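# Swap the odd relay for the matching spare

## Task

Six relays (small transparent boxes, each topped by a colored button) sit in a panel, and one has a button color unlike the other five. Remove that odd relay and drop it into the black parts tray. Then pick from the rack the spare whose button color matches the five, and press it fully down into the vacated socket; no click will be felt when it seats. The spare must match its neighbors: button on the same side as theirs, top flush with their tops, upright. It fails if any other relay is left partly lifted or tilted. Nothing may count as placed if it only stays there because the robot holds it, and anything the robot is touching at the end must not drop more than about a fingernail's width once released. Nothing may be knocked or set off the table.

## Robot and tools

Robot: one UR7e-type six-joint arm carrying a Robotiq 2F-85 parallel gripper, plus one camera on the wrist, cam_wrist (616x616 fisheye). There is only one arm, so every motion argument is a single row, never a per-arm list.

Frames. The scene frame has its origin on the table surface below the arm base, +z up, +y to the left when facing along +x. Result poses (end_effector_position in metres, end_effector_quat_wxyz) are in this frame; the printed position may be a little off, more when reaching far. The gripper frame: fingers point along its +z, pads close along its y, and a flat block juts about 9 cm toward its +x. end_effector_position is the spot between the pads when shut; closed fingertips extend about 19 mm past it (6 mm when fully open), and closing pushes the tips about 13 mm further out, so leave that clearance above surfaces.

The row. Both motion tools use rows of 9 numbers, each in [-1, 1]: dx, dy, dz, rx, ry, rz, position, force_limit, speed. The first six are an offset (not a pose) in the gripper's own axes, measured from the gripper pose at the start of the action (for a call's first action, the pose last reported in the scene). Scale: 1.0 equals 0.6 m for dx..dz and 180 degrees for rx..rz; rx, ry, rz form one rotation vector. position is an absolute finger setting: +1 fully open (85 mm), about -0.8 pads touching, -1 squeeze until blocked. force_limit sets pad force (on a 40 mm object roughly 20 N at -1, 128 N at 0, 235 N at +1). speed sets finger closing rate (about 20, 85, 150 mm/s at -1, 0, +1); faster closes add a few newtons. Optionally 6 more numbers in [0, 1] may follow: a stiffness multiplier per joint, base to wrist; it persists until changed.

execute_actions(actions): a list of up to 15 actions; each action is a list of up to 15 rows, one per 1/30 s step, the last row held to fill 15 steps (0.5 s). Every row in an action is an offset from that action's start pose, not from the previous row. An empty list just reports state and images. Per step the command is clipped to 100 mm and 16 degrees from the measured pose, so large offsets take several actions.

move(target, speed, stop_force, blocking): straight-line path toward one row's offset (from the last reported pose). speed in m/s, 0.002 to 0.5, default 0.25 (rotation up to twice that in rad/s). Path lasts 0.5 to 10 s. Finger numbers are applied at the start. It does not avoid obstacles and may overshoot speed. stop_force (9 to 40 N) ends the path when the wrist sensor feels that much extra resistance along the line to the target; then a target beyond contact is acceptable if speed is very low. Omit stop_force when pulling away from something you press on. blocking=false returns after 0.5 s while the arm keeps going (not allowed with stop_force); then only wait or stop are accepted until it ends. The result adds a move: line with the ending (done, off_target, moving, held, fault, contact) and limits (paced = command clipped; held = a check blocked steps).

wait(seconds): 0 to 10, lets time run with the last command held. stop(): brakes a running move. zoom_image(camera, region): camera "cam_wrist", region [x0, y0, x1, y1] pixels, at most 504x504. read_manual(section): licence text only. finished_scene(scene): ends the scene after the robot holds its last command; irreversible.

Results. object_status: 0 moving, 1 blocked while opening, 2 blocked while closing (a grip), 3 reached the setting or pads met. A new position value resets it to 0; changing force_limit or speed only takes effect with a new position (differ by 0.01 or more). position_measured is in counts: 3 open, 78 about 60 mm, 130 about 40 mm, 180 about 20 mm, 230 closed. Wrist force/torque lines are in gripper axes, noisy, offset up to about 4 N, saturating near 50 N; force points from the surface back into the arm. Joint torques are total drive output and noisy. "Hand target" is where the controller now drives; "pose unreachable" means the clearance check altered the command. Camera calibration (K, T_world_to_cam) is given and may be slightly off.

Cautions. The arm is stiff: pressing even slightly past contact can trigger a fault (joint torque reaching load limits, or 150 N external force), halting the arm 10 s. Wrist joints allow only 25.4 N m. Approach slowly with stop_force when seating the relay, then release and back off so nothing is held in place by the gripper. Check grips read 2 before lifting; avoid drops, slams and tugging neighboring relays. Brief external tugs on held parts can occur. Holding loads heats motors (warning at 70 °C, brake stop at 85 °C). Sequence: view panel, identify odd relay, grip and lift straight up, place in tray, fetch matching spare, align button side, lower and press down gently, verify flush and upright, release, retreat.

Each tool is called by a JSON object that holds its "method" and its "body", one argument or row to a line.

## Session

{"method": "execute_actions", "body": {
  "actions": []
}}

Scene clock: 0.00 s.
end_effector_position=(+0.0533, +0.4346, +0.2983) position_measured=3 object_status=3 end_effector_quat_wxyz=(-0.128, -0.580, +0.802, -0.063) end_effector_velocity=(-0.000, -0.000, +0.000) end_effector_angular_velocity=(+0.000, -0.000, +0.000)
Joint positions: [ 0.984 -0.48   1.812 -2.056 -1.872  0.142]
Joint velocities: [ 0.001 -0.001  0.001  0.    -0.     0.   ]
Joint torques (N m, as the arm reports them, + toward a larger angle): no reading
Wrist force (N, on the end effector, along its own x y z axes, offset not removed): no reading
Wrist torque (N m, same axes, about the end effector's origin, offset not removed): no reading
Hand target: +0.053, +0.435, +0.298; -0.128, -0.580, +0.802, -0.063
Joint stiffness scale: [1. 1. 1. 1. 1. 1.]

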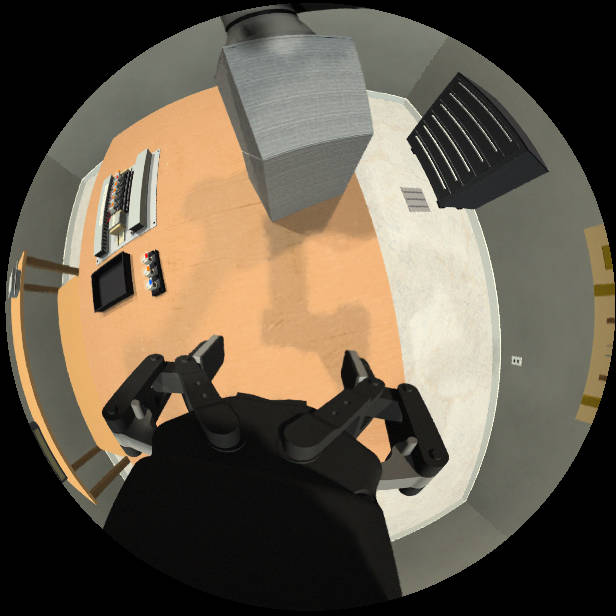

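{"method": "move", "body": {
  "target": [0.008,-0.593,0.11,0.0295,-0.0866,-0.1007,1,0,0]
}}

{"method": "zoom_image", "body": {
  "camera": "cam_wrist",
  "region": [160,80,460,380]
}}

Scene clock: 14.23 s.
end_effector_position=(+0.2045, +0.3688, +0.2622) position_measured=3 object_status=3 end_effector_quat_wxyz=(-0.078, -0.637, +0.766, -0.041) end_effector_velocity=(-0.001, -0.001, -0.001) end_effector_angular_velocity=(-0.002, +0.002, +0.001)
Joint positions: [ 0.68  -0.592  2.015 -2.367 -2.113 -0.286]
Joint velocities: [-0.001  0.     0.002 -0.    -0.    -0.   ]
Joint torques (N m, as the arm reports them, + toward a larger angle): [ 16.69 -35.52 -14.    -1.54   0.34   0.38]
Wrist force (N, on the end effector, along its own x y z axes, offset not removed): [-0.1 0.0 0.0]
Wrist torque (N m, same axes, about the end effector's origin, offset not removed): [0.13 0.15 -0.05]
Hand target: +0.205, +0.370, +0.262; -0.078, -0.636, +0.766, -0.041
Off the commanded pose: 0.193 m, 15 deg; position clipped at the last step of the last action.
Joint stiffness scale: [1. 1. 1. 1. 1. 1.]
move: held; limits=paced,held; held on 26 of 53 steps, including the last
pose unreachable: on one or more control steps of this call, first in action 0 (counted from 0), an arm could not follow its commanded pose, so it was not sent that pose on those steps. On the call's last step it was still not sent that pose. It may still have moved: this result reports where it is.
cause: the commanded pose would bring two parts of the arm too close to each other (its gripper and another part of the arm, with joints 5 (wrist 2) and 6 (wrist 3) between them).
camera_calibration (this result's frames):
cam_wrist: T_world_to_cam=[[-0.993381, 0.0547733, 0.100965, 0.132134], [0.0639973, 0.993838, 0.0905061, -0.374423], [-0.0953854, 0.0963685, -0.990765, 0.388986], [0, 0, 0, 1]] pos_world=[0.192325, 0.327392, 0.40594]

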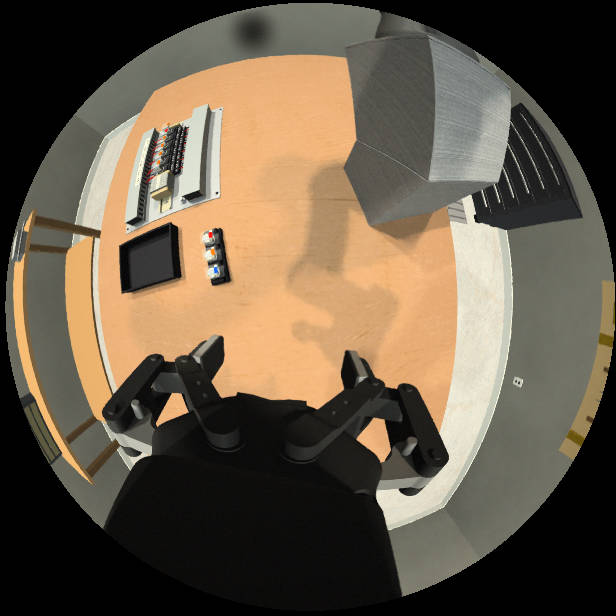

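Region (160, 80, 460, 380) of cam_wrist's 616x616 image, scaled by 1.680, with more detail than that image has.

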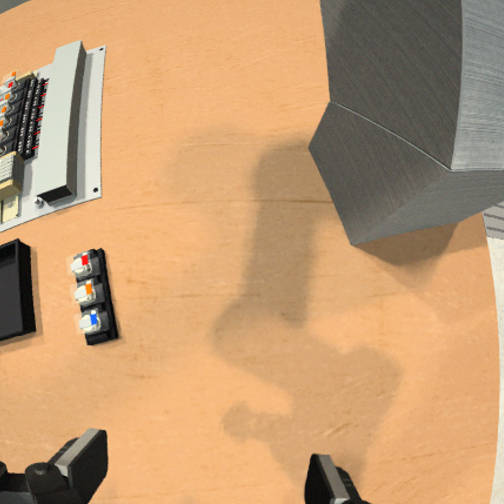

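{"method": "move", "body": {
  "target": [0,0,0,0,0,0.941,1,0,0],
  "speed": 0.5
}}

Scene clock: 21.63 s.
end_effector_position=(+0.2036, +0.3679, +0.2621) position_measured=3 object_status=3 end_effector_quat_wxyz=(+0.033, +0.703, +0.705, -0.082) end_effector_velocity=(-0.001, -0.001, -0.001) end_effector_angular_velocity=(-0.007, -0.001, -0.012)
Joint positions: [ 0.68  -0.594  2.018 -2.368 -2.112  2.668]
Joint velocities: [-0.     0.002 -0.001  0.006 -0.002  0.015]
Joint torques (N m, as the arm reports them, + toward a larger angle): [ 15.99 -35.17 -14.97  -1.44  -0.53   0.58]
Wrist force (N, on the end effector, along its own x y z axes, offset not removed): [0.8 -0.5 -3.4]
Wrist torque (N m, same axes, about the end effector's origin, offset not removed): [-0.01 -0.06 0.00]
Hand target: +0.205, +0.369, +0.262; +0.033, +0.704, +0.705, -0.082
Off the commanded pose: 0.001 m, 0 deg.
Joint stiffness scale: [1. 1. 1. 1. 1. 1.]
move: done
camera_calibration (this result's frames):
cam_wrist: T_world_to_cam=[[0.988445, 0.142832, -0.050751, -0.264887], [0.1512, -0.90534, 0.39686, 0.227161], [0.0107374, -0.399948, -0.916475, 0.530473], [0, 0, 0, 1]] pos_world=[0.221784, 0.455654, 0.38257]

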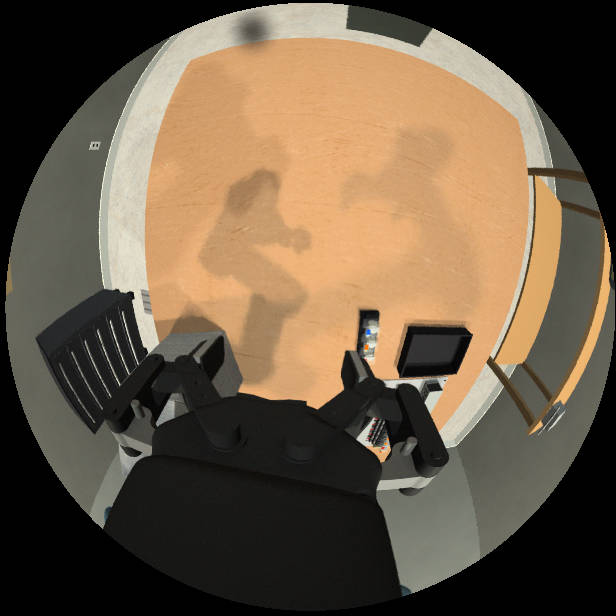

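{"method": "move", "body": {
  "target": [-0.637,0.402,0.198,-0.0221,0.0518,0.001,1,0,0]
}}

{"method": "zoom_image", "body": {
  "camera": "cam_wrist",
  "region": [200,200,400,400]
}}

Scene clock: 30.17 s.
end_effector_position=(+0.4374, -0.0275, +0.1909) position_measured=3 object_status=3 end_effector_quat_wxyz=(-0.000, +0.706, +0.708, -0.001) end_effector_velocity=(-0.001, +0.002, -0.001) end_effector_angular_velocity=(+0.007, +0.001, +0.011)
Joint positions: [-0.331 -1.108  2.396 -3.143 -2.173  1.352]
Joint velocities: [-0.001  0.001  0.001  0.001  0.007 -0.01 ]
Joint torques (N m, as the arm reports them, + toward a larger angle): [ 17.67 -30.89  -6.22  -1.78   0.24  -0.23]
Wrist force (N, on the end effector, along its own x y z axes, offset not removed): [-2.2 0.6 0.9]
Wrist torque (N m, same axes, about the end effector's origin, offset not removed): [0.18 0.23 0.07]
Hand target: +0.440, -0.029, +0.191; +0.000, +0.707, +0.707, +0.000
Off the commanded pose: 0.003 m, 0 deg.
Joint stiffness scale: [1. 1. 1. 1. 1. 1.]
move: done
camera_calibration (this result's frames):
cam_wrist: T_world_to_cam=[[0.988853, 0.143568, 0.0394731, -0.46043], [0.128993, -0.958434, 0.254491, -0.102433], [0.0743691, -0.246563, -0.966269, 0.290434], [0, 0, 0, 1]] pos_world=[0.446911, 0.0395377, 0.32488]

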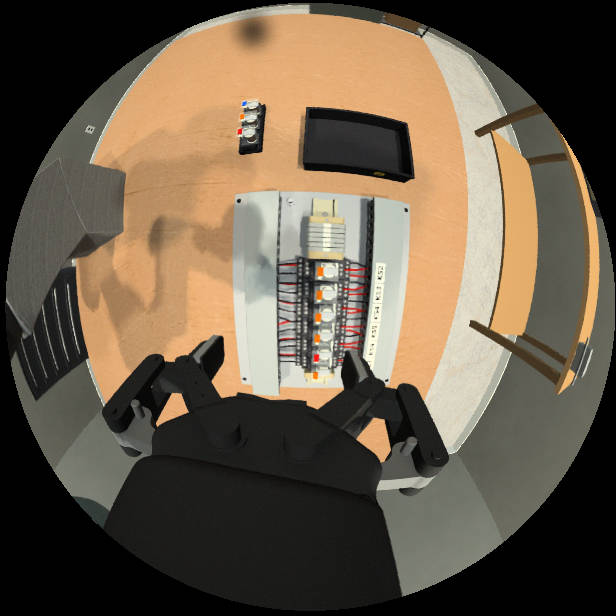

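Region (200, 200, 400, 400) of cam_wrist's 616x616 image, scaled by 2.520, with more detail than that image has.

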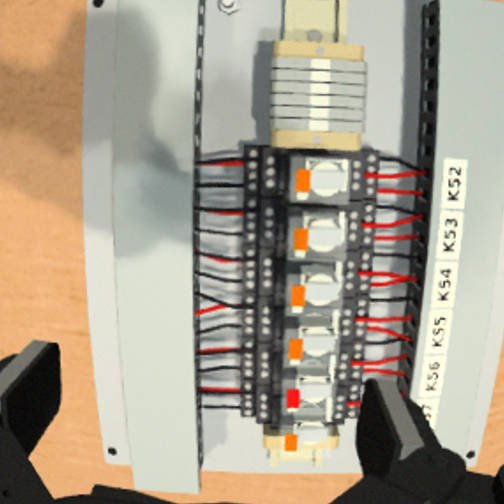

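{"method": "move", "body": {
  "target": [-0.098,0.093,0.1,0,0,-0.0345,0.1,0,0],
  "speed": 0.12
}}

{"method": "zoom_image", "body": {
  "camera": "cam_wrist",
  "region": [200,200,400,400]
}}

Scene clock: 36.03 s.
end_effector_position=(+0.4909, -0.0846, +0.1315) position_measured=117 object_status=3 end_effector_quat_wxyz=(-0.002, +0.666, +0.746, -0.001) end_effector_velocity=(+0.000, +0.001, +0.000) end_effector_angular_velocity=(+0.003, -0.002, +0.012)
Joint positions: [-0.484 -1.011  2.242 -3.177 -2.123  1.07 ]
Joint velocities: [ 0.    -0.     0.001 -0.001  0.003 -0.012]
Joint torques (N m, as the arm reports them, + toward a larger angle): [ 20.96 -34.92  -6.15  -2.63   0.37  -0.08]
Wrist force (N, on the end effector, along its own x y z axes, offset not removed): [-0.9 1.1 1.6]
Wrist torque (N m, same axes, about the end effector's origin, offset not removed): [0.10 0.22 0.02]
Hand target: +0.493, -0.086, +0.131; -0.000, +0.667, +0.745, -0.001
Off the commanded pose: 0.003 m, 0 deg.
Joint stiffness scale: [1. 1. 1. 1. 1. 1.]
move: done
camera_calibration (this result's frames):
cam_wrist: T_world_to_cam=[[0.967082, 0.251753, 0.0370613, -0.482679], [0.234627, -0.938553, 0.253116, -0.198897], [0.0985068, -0.236089, -0.966726, 0.204044], [0, 0, 0, 1]] pos_world=[0.493357, -0.0169873, 0.265487]

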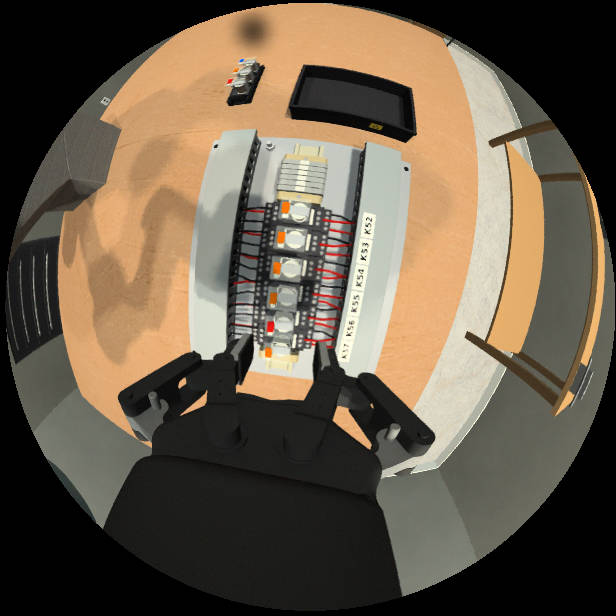

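Region (200, 200, 400, 400) of cam_wrist's 616x616 image, scaled by 2.520, with more detail than that image has.

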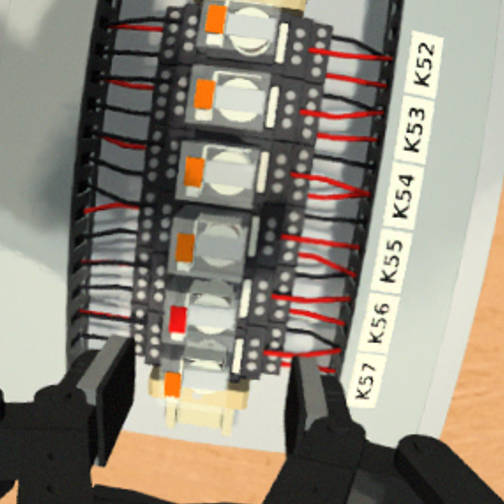

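{"method": "move", "body": {
  "target": [0,-0.003,0.052,0,0,0,0.1,0,0],
  "speed": 0.05
}}

{"method": "zoom_image", "body": {
  "camera": "cam_wrist",
  "region": [220,270,350,400]
}}

Scene clock: 43.20 s.
end_effector_position=(+0.4864, -0.0826, +0.1009) position_measured=117 object_status=3 end_effector_quat_wxyz=(-0.004, +0.664, +0.747, -0.002) end_effector_velocity=(+0.003, -0.001, +0.001) end_effector_angular_velocity=(-0.003, -0.010, -0.000)
Joint positions: [-0.519 -0.932  2.231 -3.26  -2.11   1.03 ]
Joint velocities: [ 0.001  0.001 -0.001 -0.012  0.002 -0.006]
Joint torques (N m, as the arm reports them, + toward a larger angle): [ 20.6  -36.27  -4.64  -2.48   0.35  -0.09]
Wrist force (N, on the end effector, along its own x y z axes, offset not removed): [-1.2 1.9 -1.4]
Wrist torque (N m, same axes, about the end effector's origin, offset not removed): [0.29 0.20 0.13]
Hand target: +0.489, -0.085, +0.100; -0.002, +0.666, +0.746, -0.001
Off the commanded pose: 0.003 m, 0 deg.
Joint stiffness scale: [1. 1. 1. 1. 1. 1.]
move: done
camera_calibration (this result's frames):
cam_wrist: T_world_to_cam=[[0.966213, 0.255503, 0.0339293, -0.476659], [0.239243, -0.938021, 0.250758, -0.190253], [0.0958958, -0.234168, -0.967455, 0.17693], [0, 0, 0, 1]] pos_world=[0.489104, -0.0152417, 0.235052]

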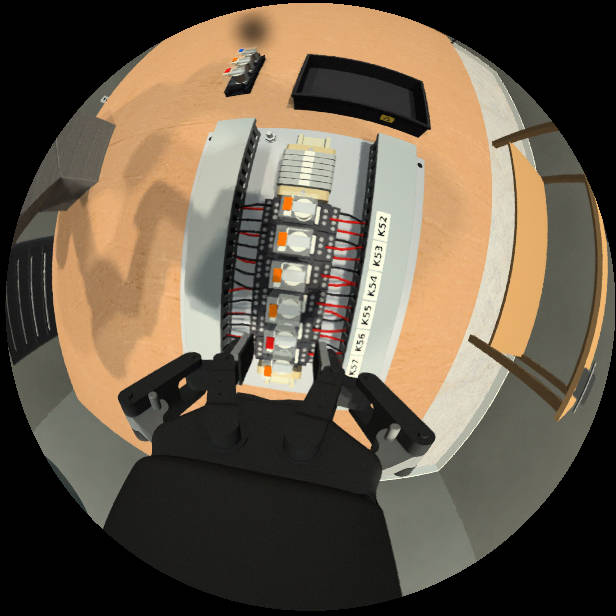

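Region (220, 270, 350, 400) of cam_wrist's 616x616 image, scaled by 3.877, with more detail than that image has.

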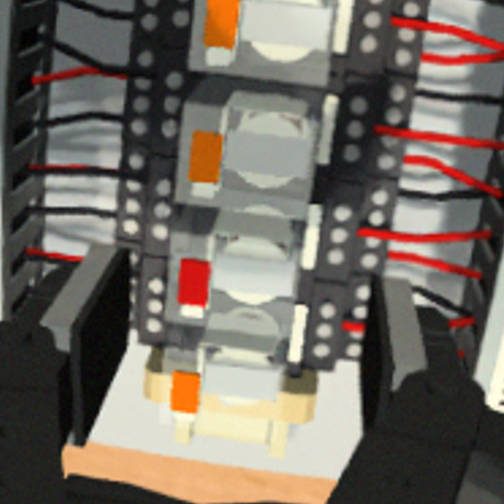

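{"method": "move", "body": {
  "target": [0.004,-0.003,0.01,-0.004,-0.0015,0.002,0.1,0,0],
  "speed": 0.02
}}

{"method": "zoom_image", "body": {
  "camera": "cam_wrist",
  "region": [220,270,350,400]
}}

Scene clock: 49.70 s.
end_effector_position=(+0.4873, -0.0809, +0.0961) position_measured=117 object_status=3 end_effector_quat_wxyz=(+0.004, +0.667, +0.745, +0.002) end_effector_velocity=(+0.003, -0.002, +0.001) end_effector_angular_velocity=(-0.004, -0.013, -0.006)
Joint positions: [-0.523 -0.91   2.234 -3.307 -2.107  1.023]
Joint velocities: [-0.001  0.001  0.    -0.017  0.002 -0.003]
Joint torques (N m, as the arm reports them, + toward a larger angle): [ 21.25 -35.45   3.45  -2.63   0.33  -0.17]
Wrist force (N, on the end effector, along its own x y z axes, offset not removed): [-2.0 0.1 -2.2]
Wrist torque (N m, same axes, about the end effector's origin, offset not removed): [0.14 0.34 0.06]
Hand target: +0.484, -0.080, +0.095; +0.002, +0.667, +0.745, +0.001
Off the commanded pose: 0.003 m, 0 deg.
Joint stiffness scale: [1. 1. 1. 1. 1. 1.]
move: done
camera_calibration (this result's frames):
cam_wrist: T_world_to_cam=[[0.967228, 0.249114, 0.0491214, -0.480232], [0.228503, -0.938349, 0.259398, -0.183315], [0.110713, -0.239672, -0.964521, 0.164654], [0, 0, 0, 1]] pos_world=[0.488153, -0.0129173, 0.229953]

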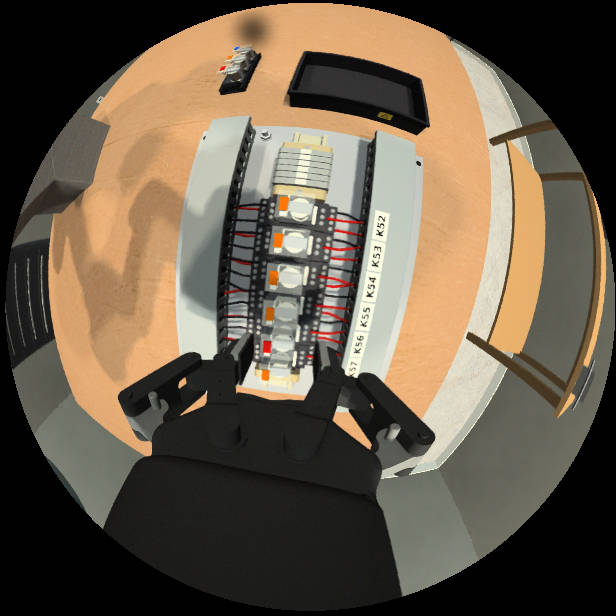

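Region (220, 270, 350, 400) of cam_wrist's 616x616 image, scaled by 3.877, with more detail than that image has.

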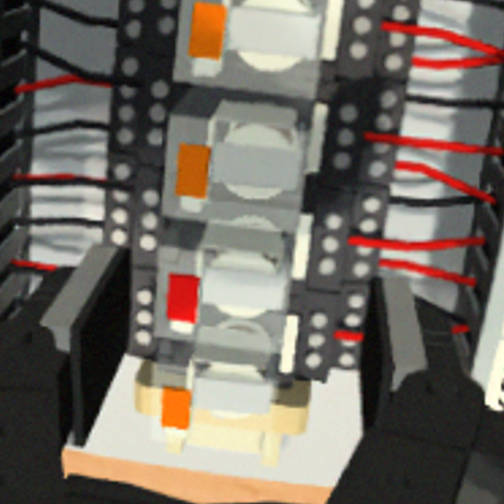

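There seems to be slow integral settling.

{"method": "wait", "body": {
  "seconds": 3
}}

{"method": "zoom_image", "body": {
  "camera": "cam_wrist",
  "region": [220,270,350,400]
}}

Scene clock: 55.30 s.
end_effector_position=(+0.4876, -0.0811, +0.0963) position_measured=117 object_status=3 end_effector_quat_wxyz=(+0.005, +0.667, +0.745, +0.002) end_effector_velocity=(+0.000, +0.000, -0.000) end_effector_angular_velocity=(+0.001, -0.000, -0.000)
Joint positions: [-0.523 -0.91   2.234 -3.309 -2.106  1.023]
Joint velocities: [-0.     0.001 -0.    -0.     0.001  0.   ]
Joint torques (N m, as the arm reports them, + toward a larger angle): [ 20.91 -35.82   4.1   -2.65   0.47  -0.16]
Wrist force (N, on the end effector, along its own x y z axes, offset not removed): [-1.7 1.5 0.6]
Wrist torque (N m, same axes, about the end effector's origin, offset not removed): [0.31 0.33 0.11]
Hand target: +0.484, -0.080, +0.095; +0.002, +0.667, +0.745, +0.001
Off the commanded pose: 0.004 m, 0 deg.
Joint stiffness scale: [1. 1. 1. 1. 1. 1.]
wait: 3.00 s; at rest from the start
camera_calibration (this result's frames):
cam_wrist: T_world_to_cam=[[0.9673, 0.248577, 0.0504036, -0.480726], [0.227582, -0.938356, 0.26018, -0.183258], [0.111971, -0.240201, -0.964244, 0.164031], [0, 0, 0, 1]] pos_world=[0.488345, -0.0130635, 0.230076]

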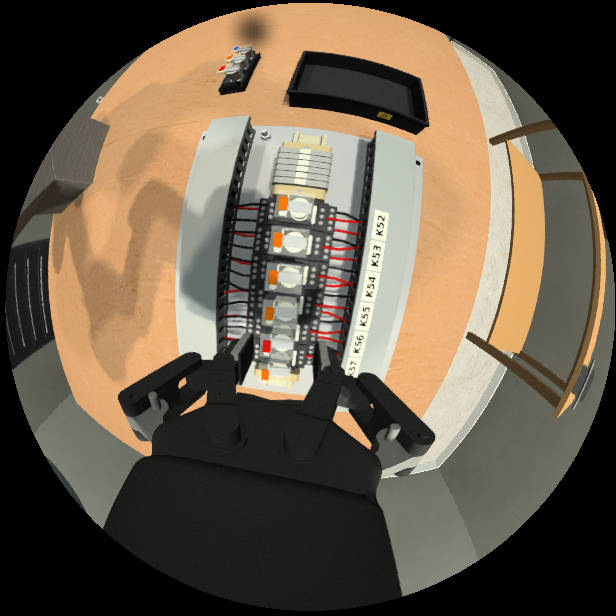

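Region (220, 270, 350, 400) of cam_wrist's 616x616 image, scaled by 3.877, with more detail than that image has.

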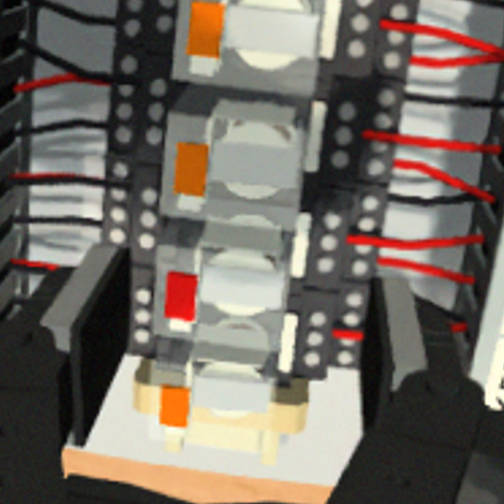

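{"method": "move", "body": {
  "target": [0.005,-0.014,0.004,0.0045,0.002,0,0.1,0,0],
  "speed": 0.01
}}

{"method": "zoom_image", "body": {
  "camera": "cam_wrist",
  "region": [220,270,350,400]
}}

Scene clock: 61.10 s.
end_effector_position=(+0.4828, -0.0800, +0.0953) position_measured=117 object_status=3 end_effector_quat_wxyz=(+0.001, +0.667, +0.745, +0.001) end_effector_velocity=(-0.003, +0.001, -0.001) end_effector_angular_velocity=(+0.002, +0.004, +0.001)
Joint positions: [-0.525 -0.91   2.242 -3.309 -2.106  1.026]
Joint velocities: [-0.001  0.001  0.004 -0.     0.     0.   ]
Joint torques (N m, as the arm reports them, + toward a larger angle): [ 20.88 -35.27   3.86  -1.94   0.02   0.49]
Wrist force (N, on the end effector, along its own x y z axes, offset not removed): [-1.5 -1.8 0.3]
Wrist torque (N m, same axes, about the end effector's origin, offset not removed): [-0.25 0.23 0.19]
Hand target: +0.479, -0.079, +0.094; -0.002, +0.667, +0.745, -0.001
Off the commanded pose: 0.004 m, 0 deg.
Joint stiffness scale: [1. 1. 1. 1. 1. 1.]
move: off_target
camera_calibration (this result's frames):
cam_wrist: T_world_to_cam=[[0.967831, 0.247771, 0.0437236, -0.476032], [0.22886, -0.93916, 0.256127, -0.181095], [0.104524, -0.237881, -0.965654, 0.167853], [0, 0, 0, 1]] pos_world=[0.48462, -0.0122013, 0.229286]

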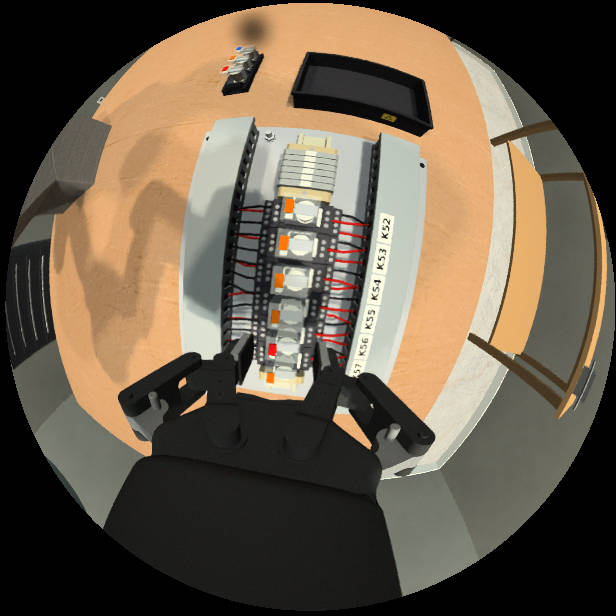

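Region (220, 270, 350, 400) of cam_wrist's 616x616 image, scaled by 3.877, with more detail than that image has.

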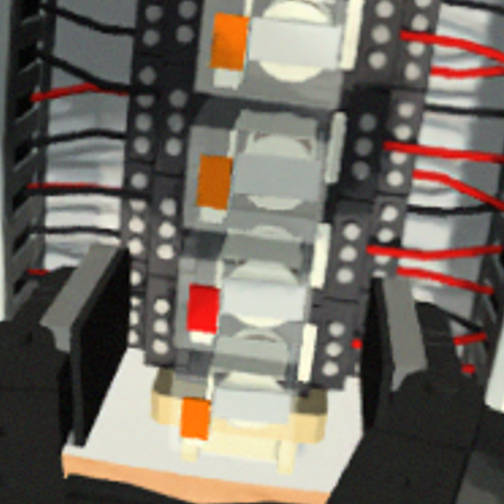

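{"method": "move", "body": {
  "target": [-0.004,0.002,0.037,0,0,0,0.1,0,0],
  "speed": 0.02,
  "stop_force": 12
}}

{"method": "execute_actions", "body": {
  "actions": [
    [[0,0,0,0,0,0,-0.17,-1,0]]
  ]
}}

{"method": "zoom_image", "body": {
  "camera": "cam_wrist",
  "region": [220,270,350,400]
}}

Scene clock: 68.73 s.
end_effector_position=(+0.4822, -0.0802, +0.0742) position_measured=117 object_status=3 end_effector_quat_wxyz=(+0.000, +0.666, +0.746, +0.000) end_effector_velocity=(+0.000, -0.001, +0.000) end_effector_angular_velocity=(-0.001, -0.003, +0.000)
Joint positions: [-0.55  -0.856  2.222 -3.353 -2.096  0.997]
Joint velocities: [-0.001 -0.     0.001 -0.005  0.    -0.003]
Joint torques (N m, as the arm reports them, + toward a larger angle): [ 21.56 -36.46  -2.98  -2.5    0.35   0.03]
Wrist force (N, on the end effector, along its own x y z axes, offset not removed): [-1.6 -2.6 -2.0]
Wrist torque (N m, same axes, about the end effector's origin, offset not removed): [-0.32 0.40 -0.22]
Hand target: +0.484, -0.082, +0.073; +0.001, +0.667, +0.745, +0.001
Off the commanded pose: 0.003 m, 0 deg.
Joint stiffness scale: [1. 1. 1. 1. 1. 1.]
move: done
camera_calibration (this result's frames):
cam_wrist: T_world_to_cam=[[0.967025, 0.25127, 0.0415512, -0.473612], [0.232985, -0.938683, 0.254151, -0.177601], [0.102864, -0.23609, -0.966271, 0.148391], [0, 0, 0, 1]] pos_world=[0.484109, -0.0126725, 0.208203]

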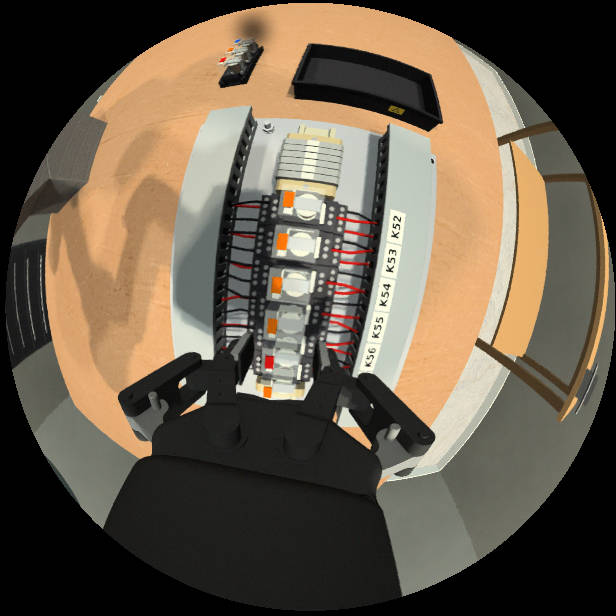

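Scene clock: 69.23 s.
end_effector_position=(+0.4823, -0.0803, +0.0742) position_measured=150 object_status=0 end_effector_quat_wxyz=(+0.000, +0.666, +0.746, +0.000) end_effector_velocity=(+0.000, -0.001, +0.000) end_effector_angular_velocity=(-0.001, -0.000, -0.001)
Joint positions: [-0.55  -0.856  2.222 -3.353 -2.096  0.997]
Joint velocities: [-0.001 -0.    -0.001  0.    -0.    -0.   ]
Joint torques (N m, as the arm reports them, + toward a larger angle): [ 23.57 -37.51   0.8   -2.27  -0.12   0.15]
Wrist force (N, on the end effector, along its own x y z axes, offset not removed): [0.5 1.0 0.1]
Wrist torque (N m, same axes, about the end effector's origin, offset not removed): [0.38 -0.10 0.04]
Hand target: +0.482, -0.080, +0.074; +0.000, +0.666, +0.746, +0.000
Off the commanded pose: 0.000 m, 0 deg.
Joint stiffness scale: [1. 1. 1. 1. 1. 1.]
camera_calibration (this result's frames):
cam_wrist: T_world_to_cam=[[0.96702, 0.251271, 0.0416635, -0.47365], [0.232953, -0.938674, 0.254213, -0.177618], [0.102985, -0.236124, -0.96625, 0.148331], [0, 0, 0, 1]] pos_world=[0.48413, -0.0126864, 0.208212]

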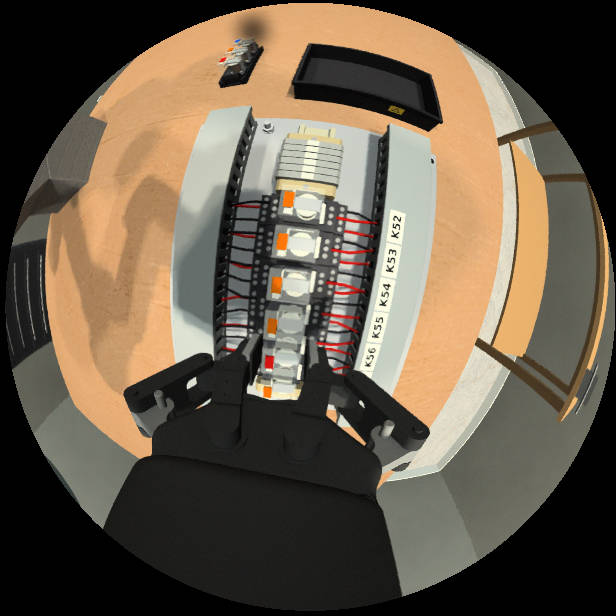

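Region (220, 270, 350, 400) of cam_wrist's 616x616 image, scaled by 3.877, with more detail than that image has.

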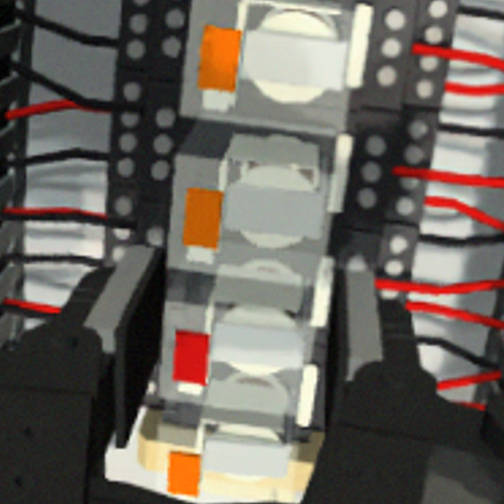

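{"method": "execute_actions", "body": {
  "actions": [
    [[0,0,0,0,0,0,-1,-0.5,-1]],
    [[0,0,0,0,0,0,-1,-0.5,-1]]
  ]
}}

{"method": "zoom_image", "body": {
  "camera": "cam_wrist",
  "region": [235,300,335,400]
}}

{"method": "move", "body": {
  "target": [0,0,-0.012,0,0,0,-1,-0.5,-1],
  "speed": 0.01
}}

{"method": "zoom_image", "body": {
  "camera": "cam_wrist",
  "region": [235,300,335,400]
}}

Scene clock: 76.13 s.
end_effector_position=(+0.4817, -0.0804, +0.0743) position_measured=166 object_status=2 end_effector_quat_wxyz=(-0.000, +0.666, +0.746, -0.000) end_effector_velocity=(-0.000, +0.001, +0.000) end_effector_angular_velocity=(+0.001, -0.000, +0.001)
Joint positions: [-0.55  -0.857  2.223 -3.352 -2.097  0.997]
Joint velocities: [ 0.001  0.     0.001 -0.     0.     0.   ]
Joint torques (N m, as the arm reports them, + toward a larger angle): [ 24.07 -37.23   0.96  -2.33   0.02   0.12]
Wrist force (N, on the end effector, along its own x y z axes, offset not removed): [1.0 -4.7 -14.0]
Wrist torque (N m, same axes, about the end effector's origin, offset not removed): [0.54 0.16 0.14]
Hand target: +0.482, -0.080, +0.074; -0.000, +0.666, +0.746, -0.000
Off the commanded pose: 0.000 m, 0 deg.
Joint stiffness scale: [1. 1. 1. 1. 1. 1.]
camera_calibration (this result's frames):
cam_wrist: T_world_to_cam=[[0.966929, 0.251888, 0.040007, -0.472812], [0.233911, -0.938348, 0.254535, -0.178108], [0.101655, -0.23676, -0.966236, 0.149038], [0, 0, 0, 1]] pos_world=[0.483686, -0.0127461, 0.208257]

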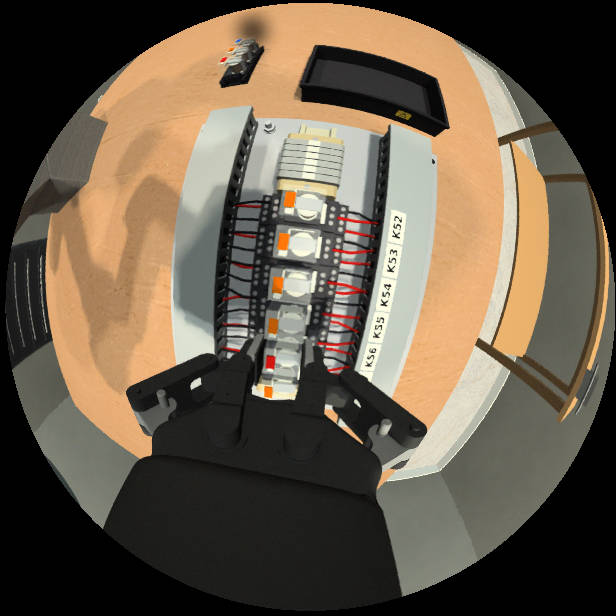

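Region (235, 300, 335, 400) of cam_wrist's 616x616 image, scaled by 5.040, with more detail than that image has.

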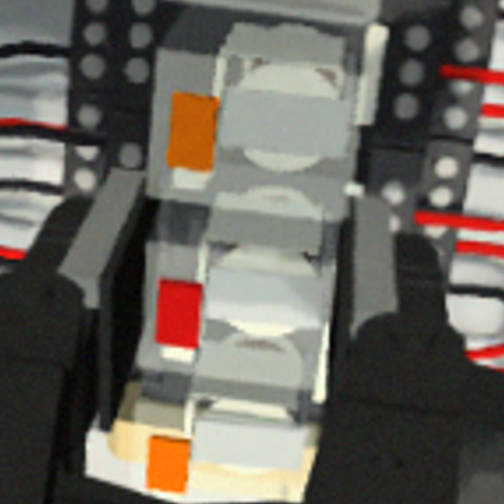

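Scene clock: 77.07 s.
end_effector_position=(+0.4796, -0.0806, +0.0755) position_measured=166 object_status=2 end_effector_quat_wxyz=(-0.005, +0.667, +0.745, -0.002) end_effector_velocity=(-0.001, -0.000, +0.001) end_effector_angular_velocity=(+0.001, +0.004, -0.002)
Joint positions: [-0.55  -0.865  2.225 -3.335 -2.099  1.005]
Joint velocities: [-0.    -0.005  0.003  0.007 -0.001  0.004]
Joint torques (N m, as the arm reports them, + toward a larger angle): [ 31.07 -46.92   4.43  -3.36  -1.12   0.17]
Wrist force (N, on the end effector, along its own x y z axes, offset not removed): [-2.1 3.6 20.7]
Wrist torque (N m, same axes, about the end effector's origin, offset not removed): [0.49 0.49 0.23]
Hand target: +0.482, -0.080, +0.081; -0.000, +0.666, +0.746, -0.000
Off the commanded pose: 0.006 m, 1 deg.
Joint stiffness scale: [1. 1. 1. 1. 1. 1.]
move: off_target
camera_calibration (this result's frames):
cam_wrist: T_world_to_cam=[[0.967837, 0.249558, 0.031822, -0.470849], [0.234082, -0.939642, 0.249557, -0.177969], [0.0921801, -0.234081, -0.967837, 0.15529], [0, 0, 0, 1]] pos_world=[0.48305, -0.013373, 0.209692]

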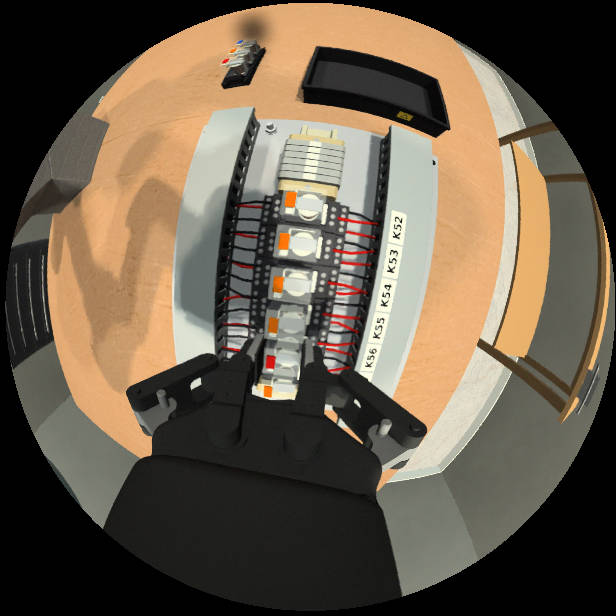

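Region (235, 300, 335, 400) of cam_wrist's 616x616 image, scaled by 5.040, with more detail than that image has.

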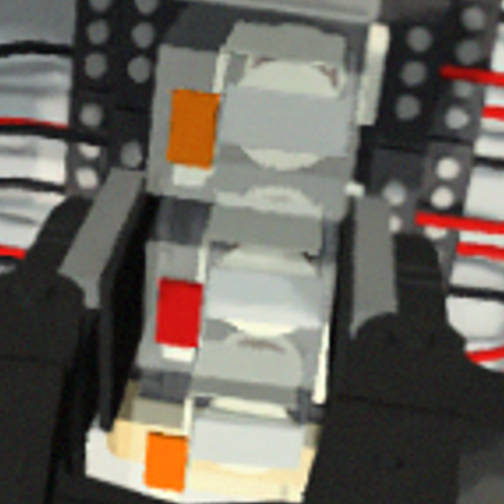

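{"method": "move", "body": {
  "target": [0,0.004,-0.035,-0.003,-0.0015,0,-1,-0.5,-1],
  "speed": 0.012
}}

{"method": "zoom_image", "body": {
  "camera": "cam_wrist",
  "region": [235,300,335,400]
}}

Scene clock: 81.53 s.
end_effector_position=(+0.4790, -0.0798, +0.0900) position_measured=166 object_status=2 end_effector_quat_wxyz=(-0.006, +0.667, +0.745, -0.003) end_effector_velocity=(+0.000, -0.000, +0.001) end_effector_angular_velocity=(+0.000, +0.001, -0.000)
Joint positions: [-0.533 -0.903  2.239 -3.299 -2.106  1.025]
Joint velocities: [ 0.001 -0.003 -0.     0.005 -0.001  0.003]
Joint torques (N m, as the arm reports them, + toward a larger angle): [ 30.65 -45.94   3.64  -3.77  -1.05   0.44]
Wrist force (N, on the end effector, along its own x y z axes, offset not removed): [-0.2 1.9 20.9]
Wrist torque (N m, same axes, about the end effector's origin, offset not removed): [0.36 0.37 0.02]
Hand target: +0.482, -0.080, +0.096; +0.000, +0.667, +0.745, -0.000
Off the commanded pose: 0.007 m, 1 deg.
Joint stiffness scale: [1. 1. 1. 1. 1. 1.]
move: off_target
camera_calibration (this result's frames):
cam_wrist: T_world_to_cam=[[0.968005, 0.24916, 0.0297518, -0.470808], [0.234315, -0.939962, 0.248129, -0.180619], [0.0897891, -0.233218, -0.96827, 0.170809], [0, 0, 0, 1]] pos_world=[0.482729, -0.0126329, 0.224213]

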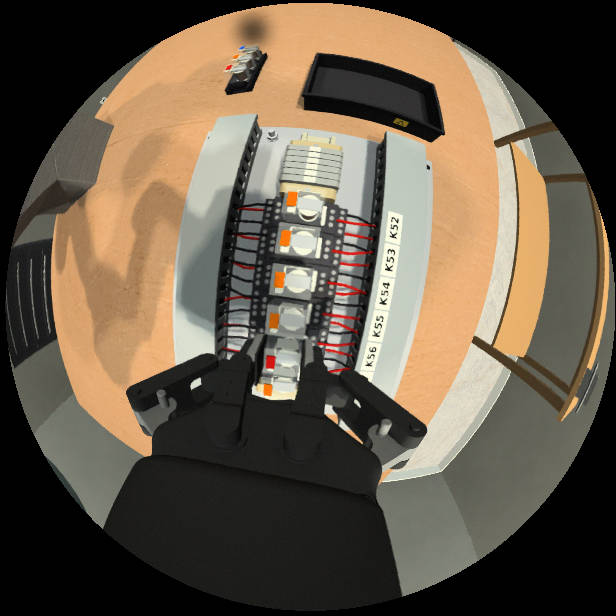

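Region (235, 300, 335, 400) of cam_wrist's 616x616 image, scaled by 5.040, with more detail than that image has.

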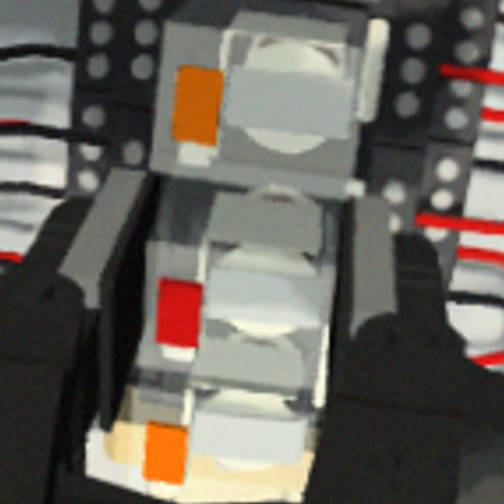

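{"method": "move", "body": {
  "target": [0,0.004,0.027,-0.004,-0.0015,0,-1,-0.5,-1],
  "speed": 0.012
}}

{"method": "execute_actions", "body": {
  "actions": [
    [[0,0.004,-0.009,0.02,0,0,-1,-0.5,-1]],
    [[0,-0.006,-0.009,-0.04,0,0,-1,-0.5,-1]],
    [[0,0.008,-0.009,0.036,0,0,-1,-0.5,-1]],
    [[0,-0.006,-0.009,-0.04,0,0,-1,-0.5,-1]],
    [[0,0.004,-0.009,0.018,0,0,-1,-0.5,-1]]
  ]
}}

{"method": "zoom_image", "body": {
  "camera": "cam_wrist",
  "region": [235,300,335,400]
}}

Scene clock: 93.73 s.
end_effector_position=(+0.4758, -0.0784, +0.0750) position_measured=166 object_status=2 end_effector_quat_wxyz=(-0.004, +0.665, +0.747, -0.003) end_effector_velocity=(-0.001, +0.001, -0.000) end_effector_angular_velocity=(-0.002, -0.003, +0.005)
Joint positions: [-0.549 -0.859  2.234 -3.351 -2.101  1.001]
Joint velocities: [ 0.001  0.004  0.004 -0.011 -0.001 -0.006]
Joint torques (N m, as the arm reports them, + toward a larger angle): [ 23.55 -32.66  -6.3   -4.89   2.39  -0.47]
Wrist force (N, on the end effector, along its own x y z axes, offset not removed): [4.0 -18.8 -29.7]
Wrist torque (N m, same axes, about the end effector's origin, offset not removed): [1.24 0.08 0.36]
Hand target: +0.481, -0.079, +0.074; +0.000, +0.667, +0.745, +0.000
Off the commanded pose: 0.006 m, 1 deg.
Joint stiffness scale: [1. 1. 1. 1. 1. 1.]
move: off_target
camera_calibration (this result's frames):
cam_wrist: T_world_to_cam=[[0.966789, 0.253584, 0.0318465, -0.46687], [0.237792, -0.938175, 0.251561, -0.176593], [0.0936695, -0.235634, -0.967317, 0.154773], [0, 0, 0, 1]] pos_world=[0.47886, -0.0108142, 0.209007]

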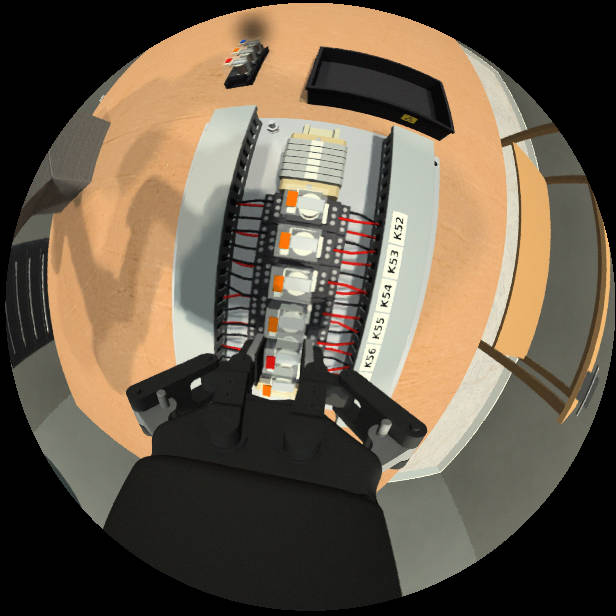

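Scene clock: 96.23 s.
end_effector_position=(+0.4632, -0.0763, +0.0860) position_measured=166 object_status=2 end_effector_quat_wxyz=(-0.018, +0.665, +0.746, -0.007) end_effector_velocity=(-0.010, +0.004, -0.004) end_effector_angular_velocity=(+0.009, +0.043, +0.004)
Joint positions: [-0.544 -0.899  2.265 -3.305 -2.103  1.024]
Joint velocities: [-0.001 -0.001 -0.002  0.052 -0.01   0.02 ]
Joint torques (N m, as the arm reports them, + toward a larger angle): [ 24.3  -35.91  -3.45  -1.97  -0.38   0.36]
Wrist force (N, on the end effector, along its own x y z axes, offset not removed): [0.2 0.4 0.2]
Wrist torque (N m, same axes, about the end effector's origin, offset not removed): [-0.01 0.05 0.13]
Hand target: +0.465, -0.076, +0.086; -0.018, +0.666, +0.746, -0.008
Off the commanded pose: 0.002 m, 0 deg.
Joint stiffness scale: [1. 1. 1. 1. 1. 1.]
camera_calibration (this result's frames):
cam_wrist: T_world_to_cam=[[0.967581, 0.252363, 0.0100172, -0.454114], [0.243111, -0.941391, 0.233837, -0.175639], [0.0684419, -0.223821, -0.972224, 0.180141], [0, 0, 0, 1]] pos_world=[0.469763, -0.010424, 0.220758]

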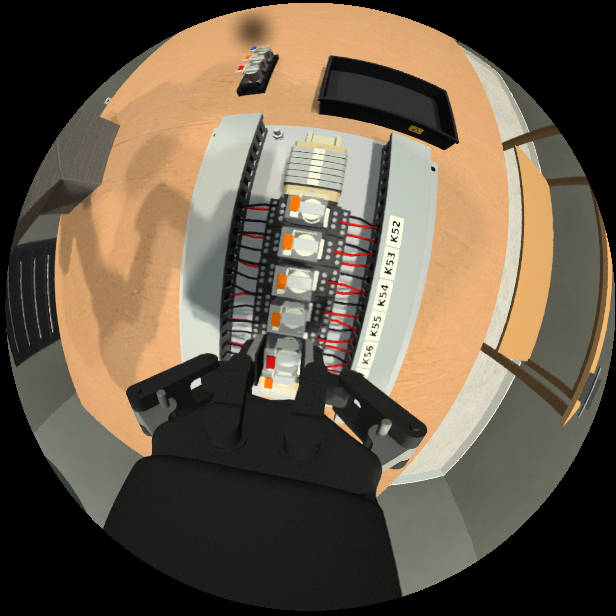

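Region (235, 300, 335, 400) of cam_wrist's 616x616 image, scaled by 5.040, with more detail than that image has.

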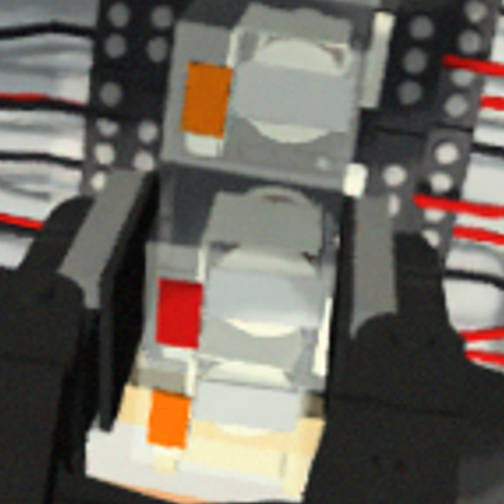

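{"method": "move", "body": {
  "target": [0,0,-0.09,-0.011,-0.0055,0,-1,-0.5,-1],
  "speed": 0.05
}}

{"method": "move", "body": {
  "target": [0.487,0.145,0,0,0,0,-1,-0.5,-1],
  "speed": 0.2
}}

Scene clock: 105.03 s.
end_effector_position=(+0.4676, -0.0790, +0.1393) position_measured=166 object_status=2 end_effector_quat_wxyz=(+0.002, +0.667, +0.745, +0.001) end_effector_velocity=(-0.004, +0.001, -0.001) end_effector_angular_velocity=(+0.001, +0.010, +0.002)
Joint positions: [-0.483 -1.03   2.314 -3.239 -2.123  1.069]
Joint velocities: [-0.     0.     0.003  0.009 -0.002  0.004]
Joint torques (N m, as the arm reports them, + toward a larger angle): [ 23.83 -35.63   2.02  -1.87  -0.54   0.39]
Wrist force (N, on the end effector, along its own x y z axes, offset not removed): [-0.5 -1.2 0.7]
Wrist torque (N m, same axes, about the end effector's origin, offset not removed): [-0.21 0.18 -0.03]
Hand target: +0.465, -0.077, +0.140; +0.000, +0.665, +0.746, +0.000
Off the commanded pose: 0.003 m, 0 deg.
Joint stiffness scale: [1. 1. 1. 1. 1. 1.]
move: done
camera_calibration (this result's frames):
cam_wrist: T_world_to_cam=[[0.967478, 0.249002, 0.0445366, -0.463296], [0.229781, -0.938738, 0.256849, -0.188468], [0.105764, -0.238262, -0.965425, 0.211522], [0, 0, 0, 1]] pos_world=[0.469164, -0.0111629, 0.27325]

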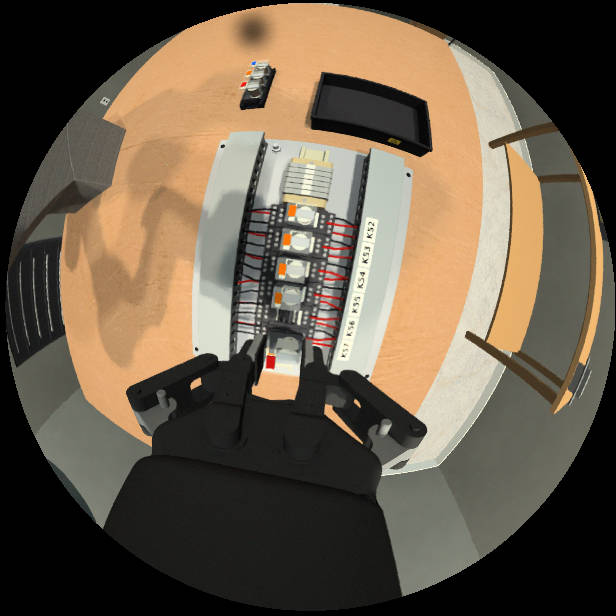

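Scene clock: 107.07 s.
end_effector_position=(+0.5194, +0.2206, +0.1385) position_measured=166 object_status=2 end_effector_quat_wxyz=(+0.001, +0.666, +0.746, +0.000) end_effector_velocity=(-0.000, +0.000, -0.001) end_effector_angular_velocity=(-0.005, +0.010, -0.006)
Joint positions: [ 0.025 -0.58   1.896 -2.915 -2.23   1.675]
Joint velocities: [ 0.     0.001 -0.008  0.022 -0.003  0.015]
Joint torques (N m, as the arm reports them, + toward a larger angle): [ 30.15 -39.87 -10.88  -1.53  -0.61   0.52]
Wrist force (N, on the end effector, along its own x y z axes, offset not removed): [2.9 -0.8 0.3]
Wrist torque (N m, same axes, about the end effector's origin, offset not removed): [-0.18 -0.50 0.06]
Hand target: +0.522, +0.221, +0.139; +0.002, +0.667, +0.745, +0.001
Off the commanded pose: 0.002 m, 0 deg.
Joint stiffness scale: [1. 1. 1. 1. 1. 1.]
move: done
camera_calibration (this result's frames):
cam_wrist: T_world_to_cam=[[0.967023, 0.251035, 0.0429845, -0.587975], [0.232236, -0.938413, 0.255825, 0.0798339], [0.104558, -0.237407, -0.965767, 0.277056], [0, 0, 0, 1]] pos_world=[0.521076, 0.288294, 0.272421]

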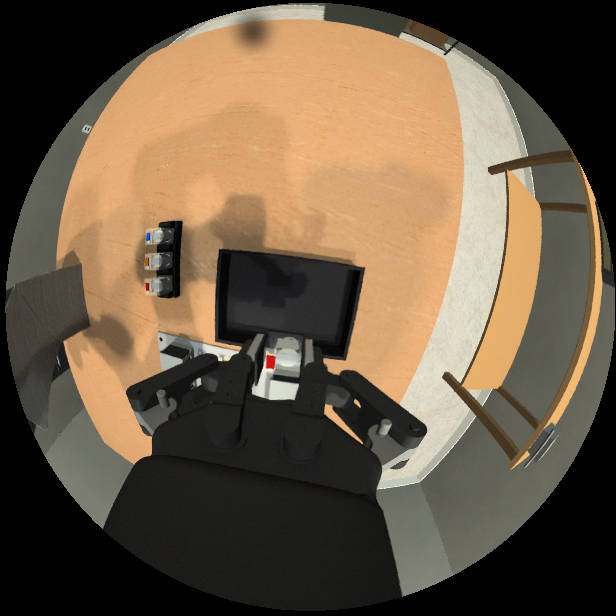

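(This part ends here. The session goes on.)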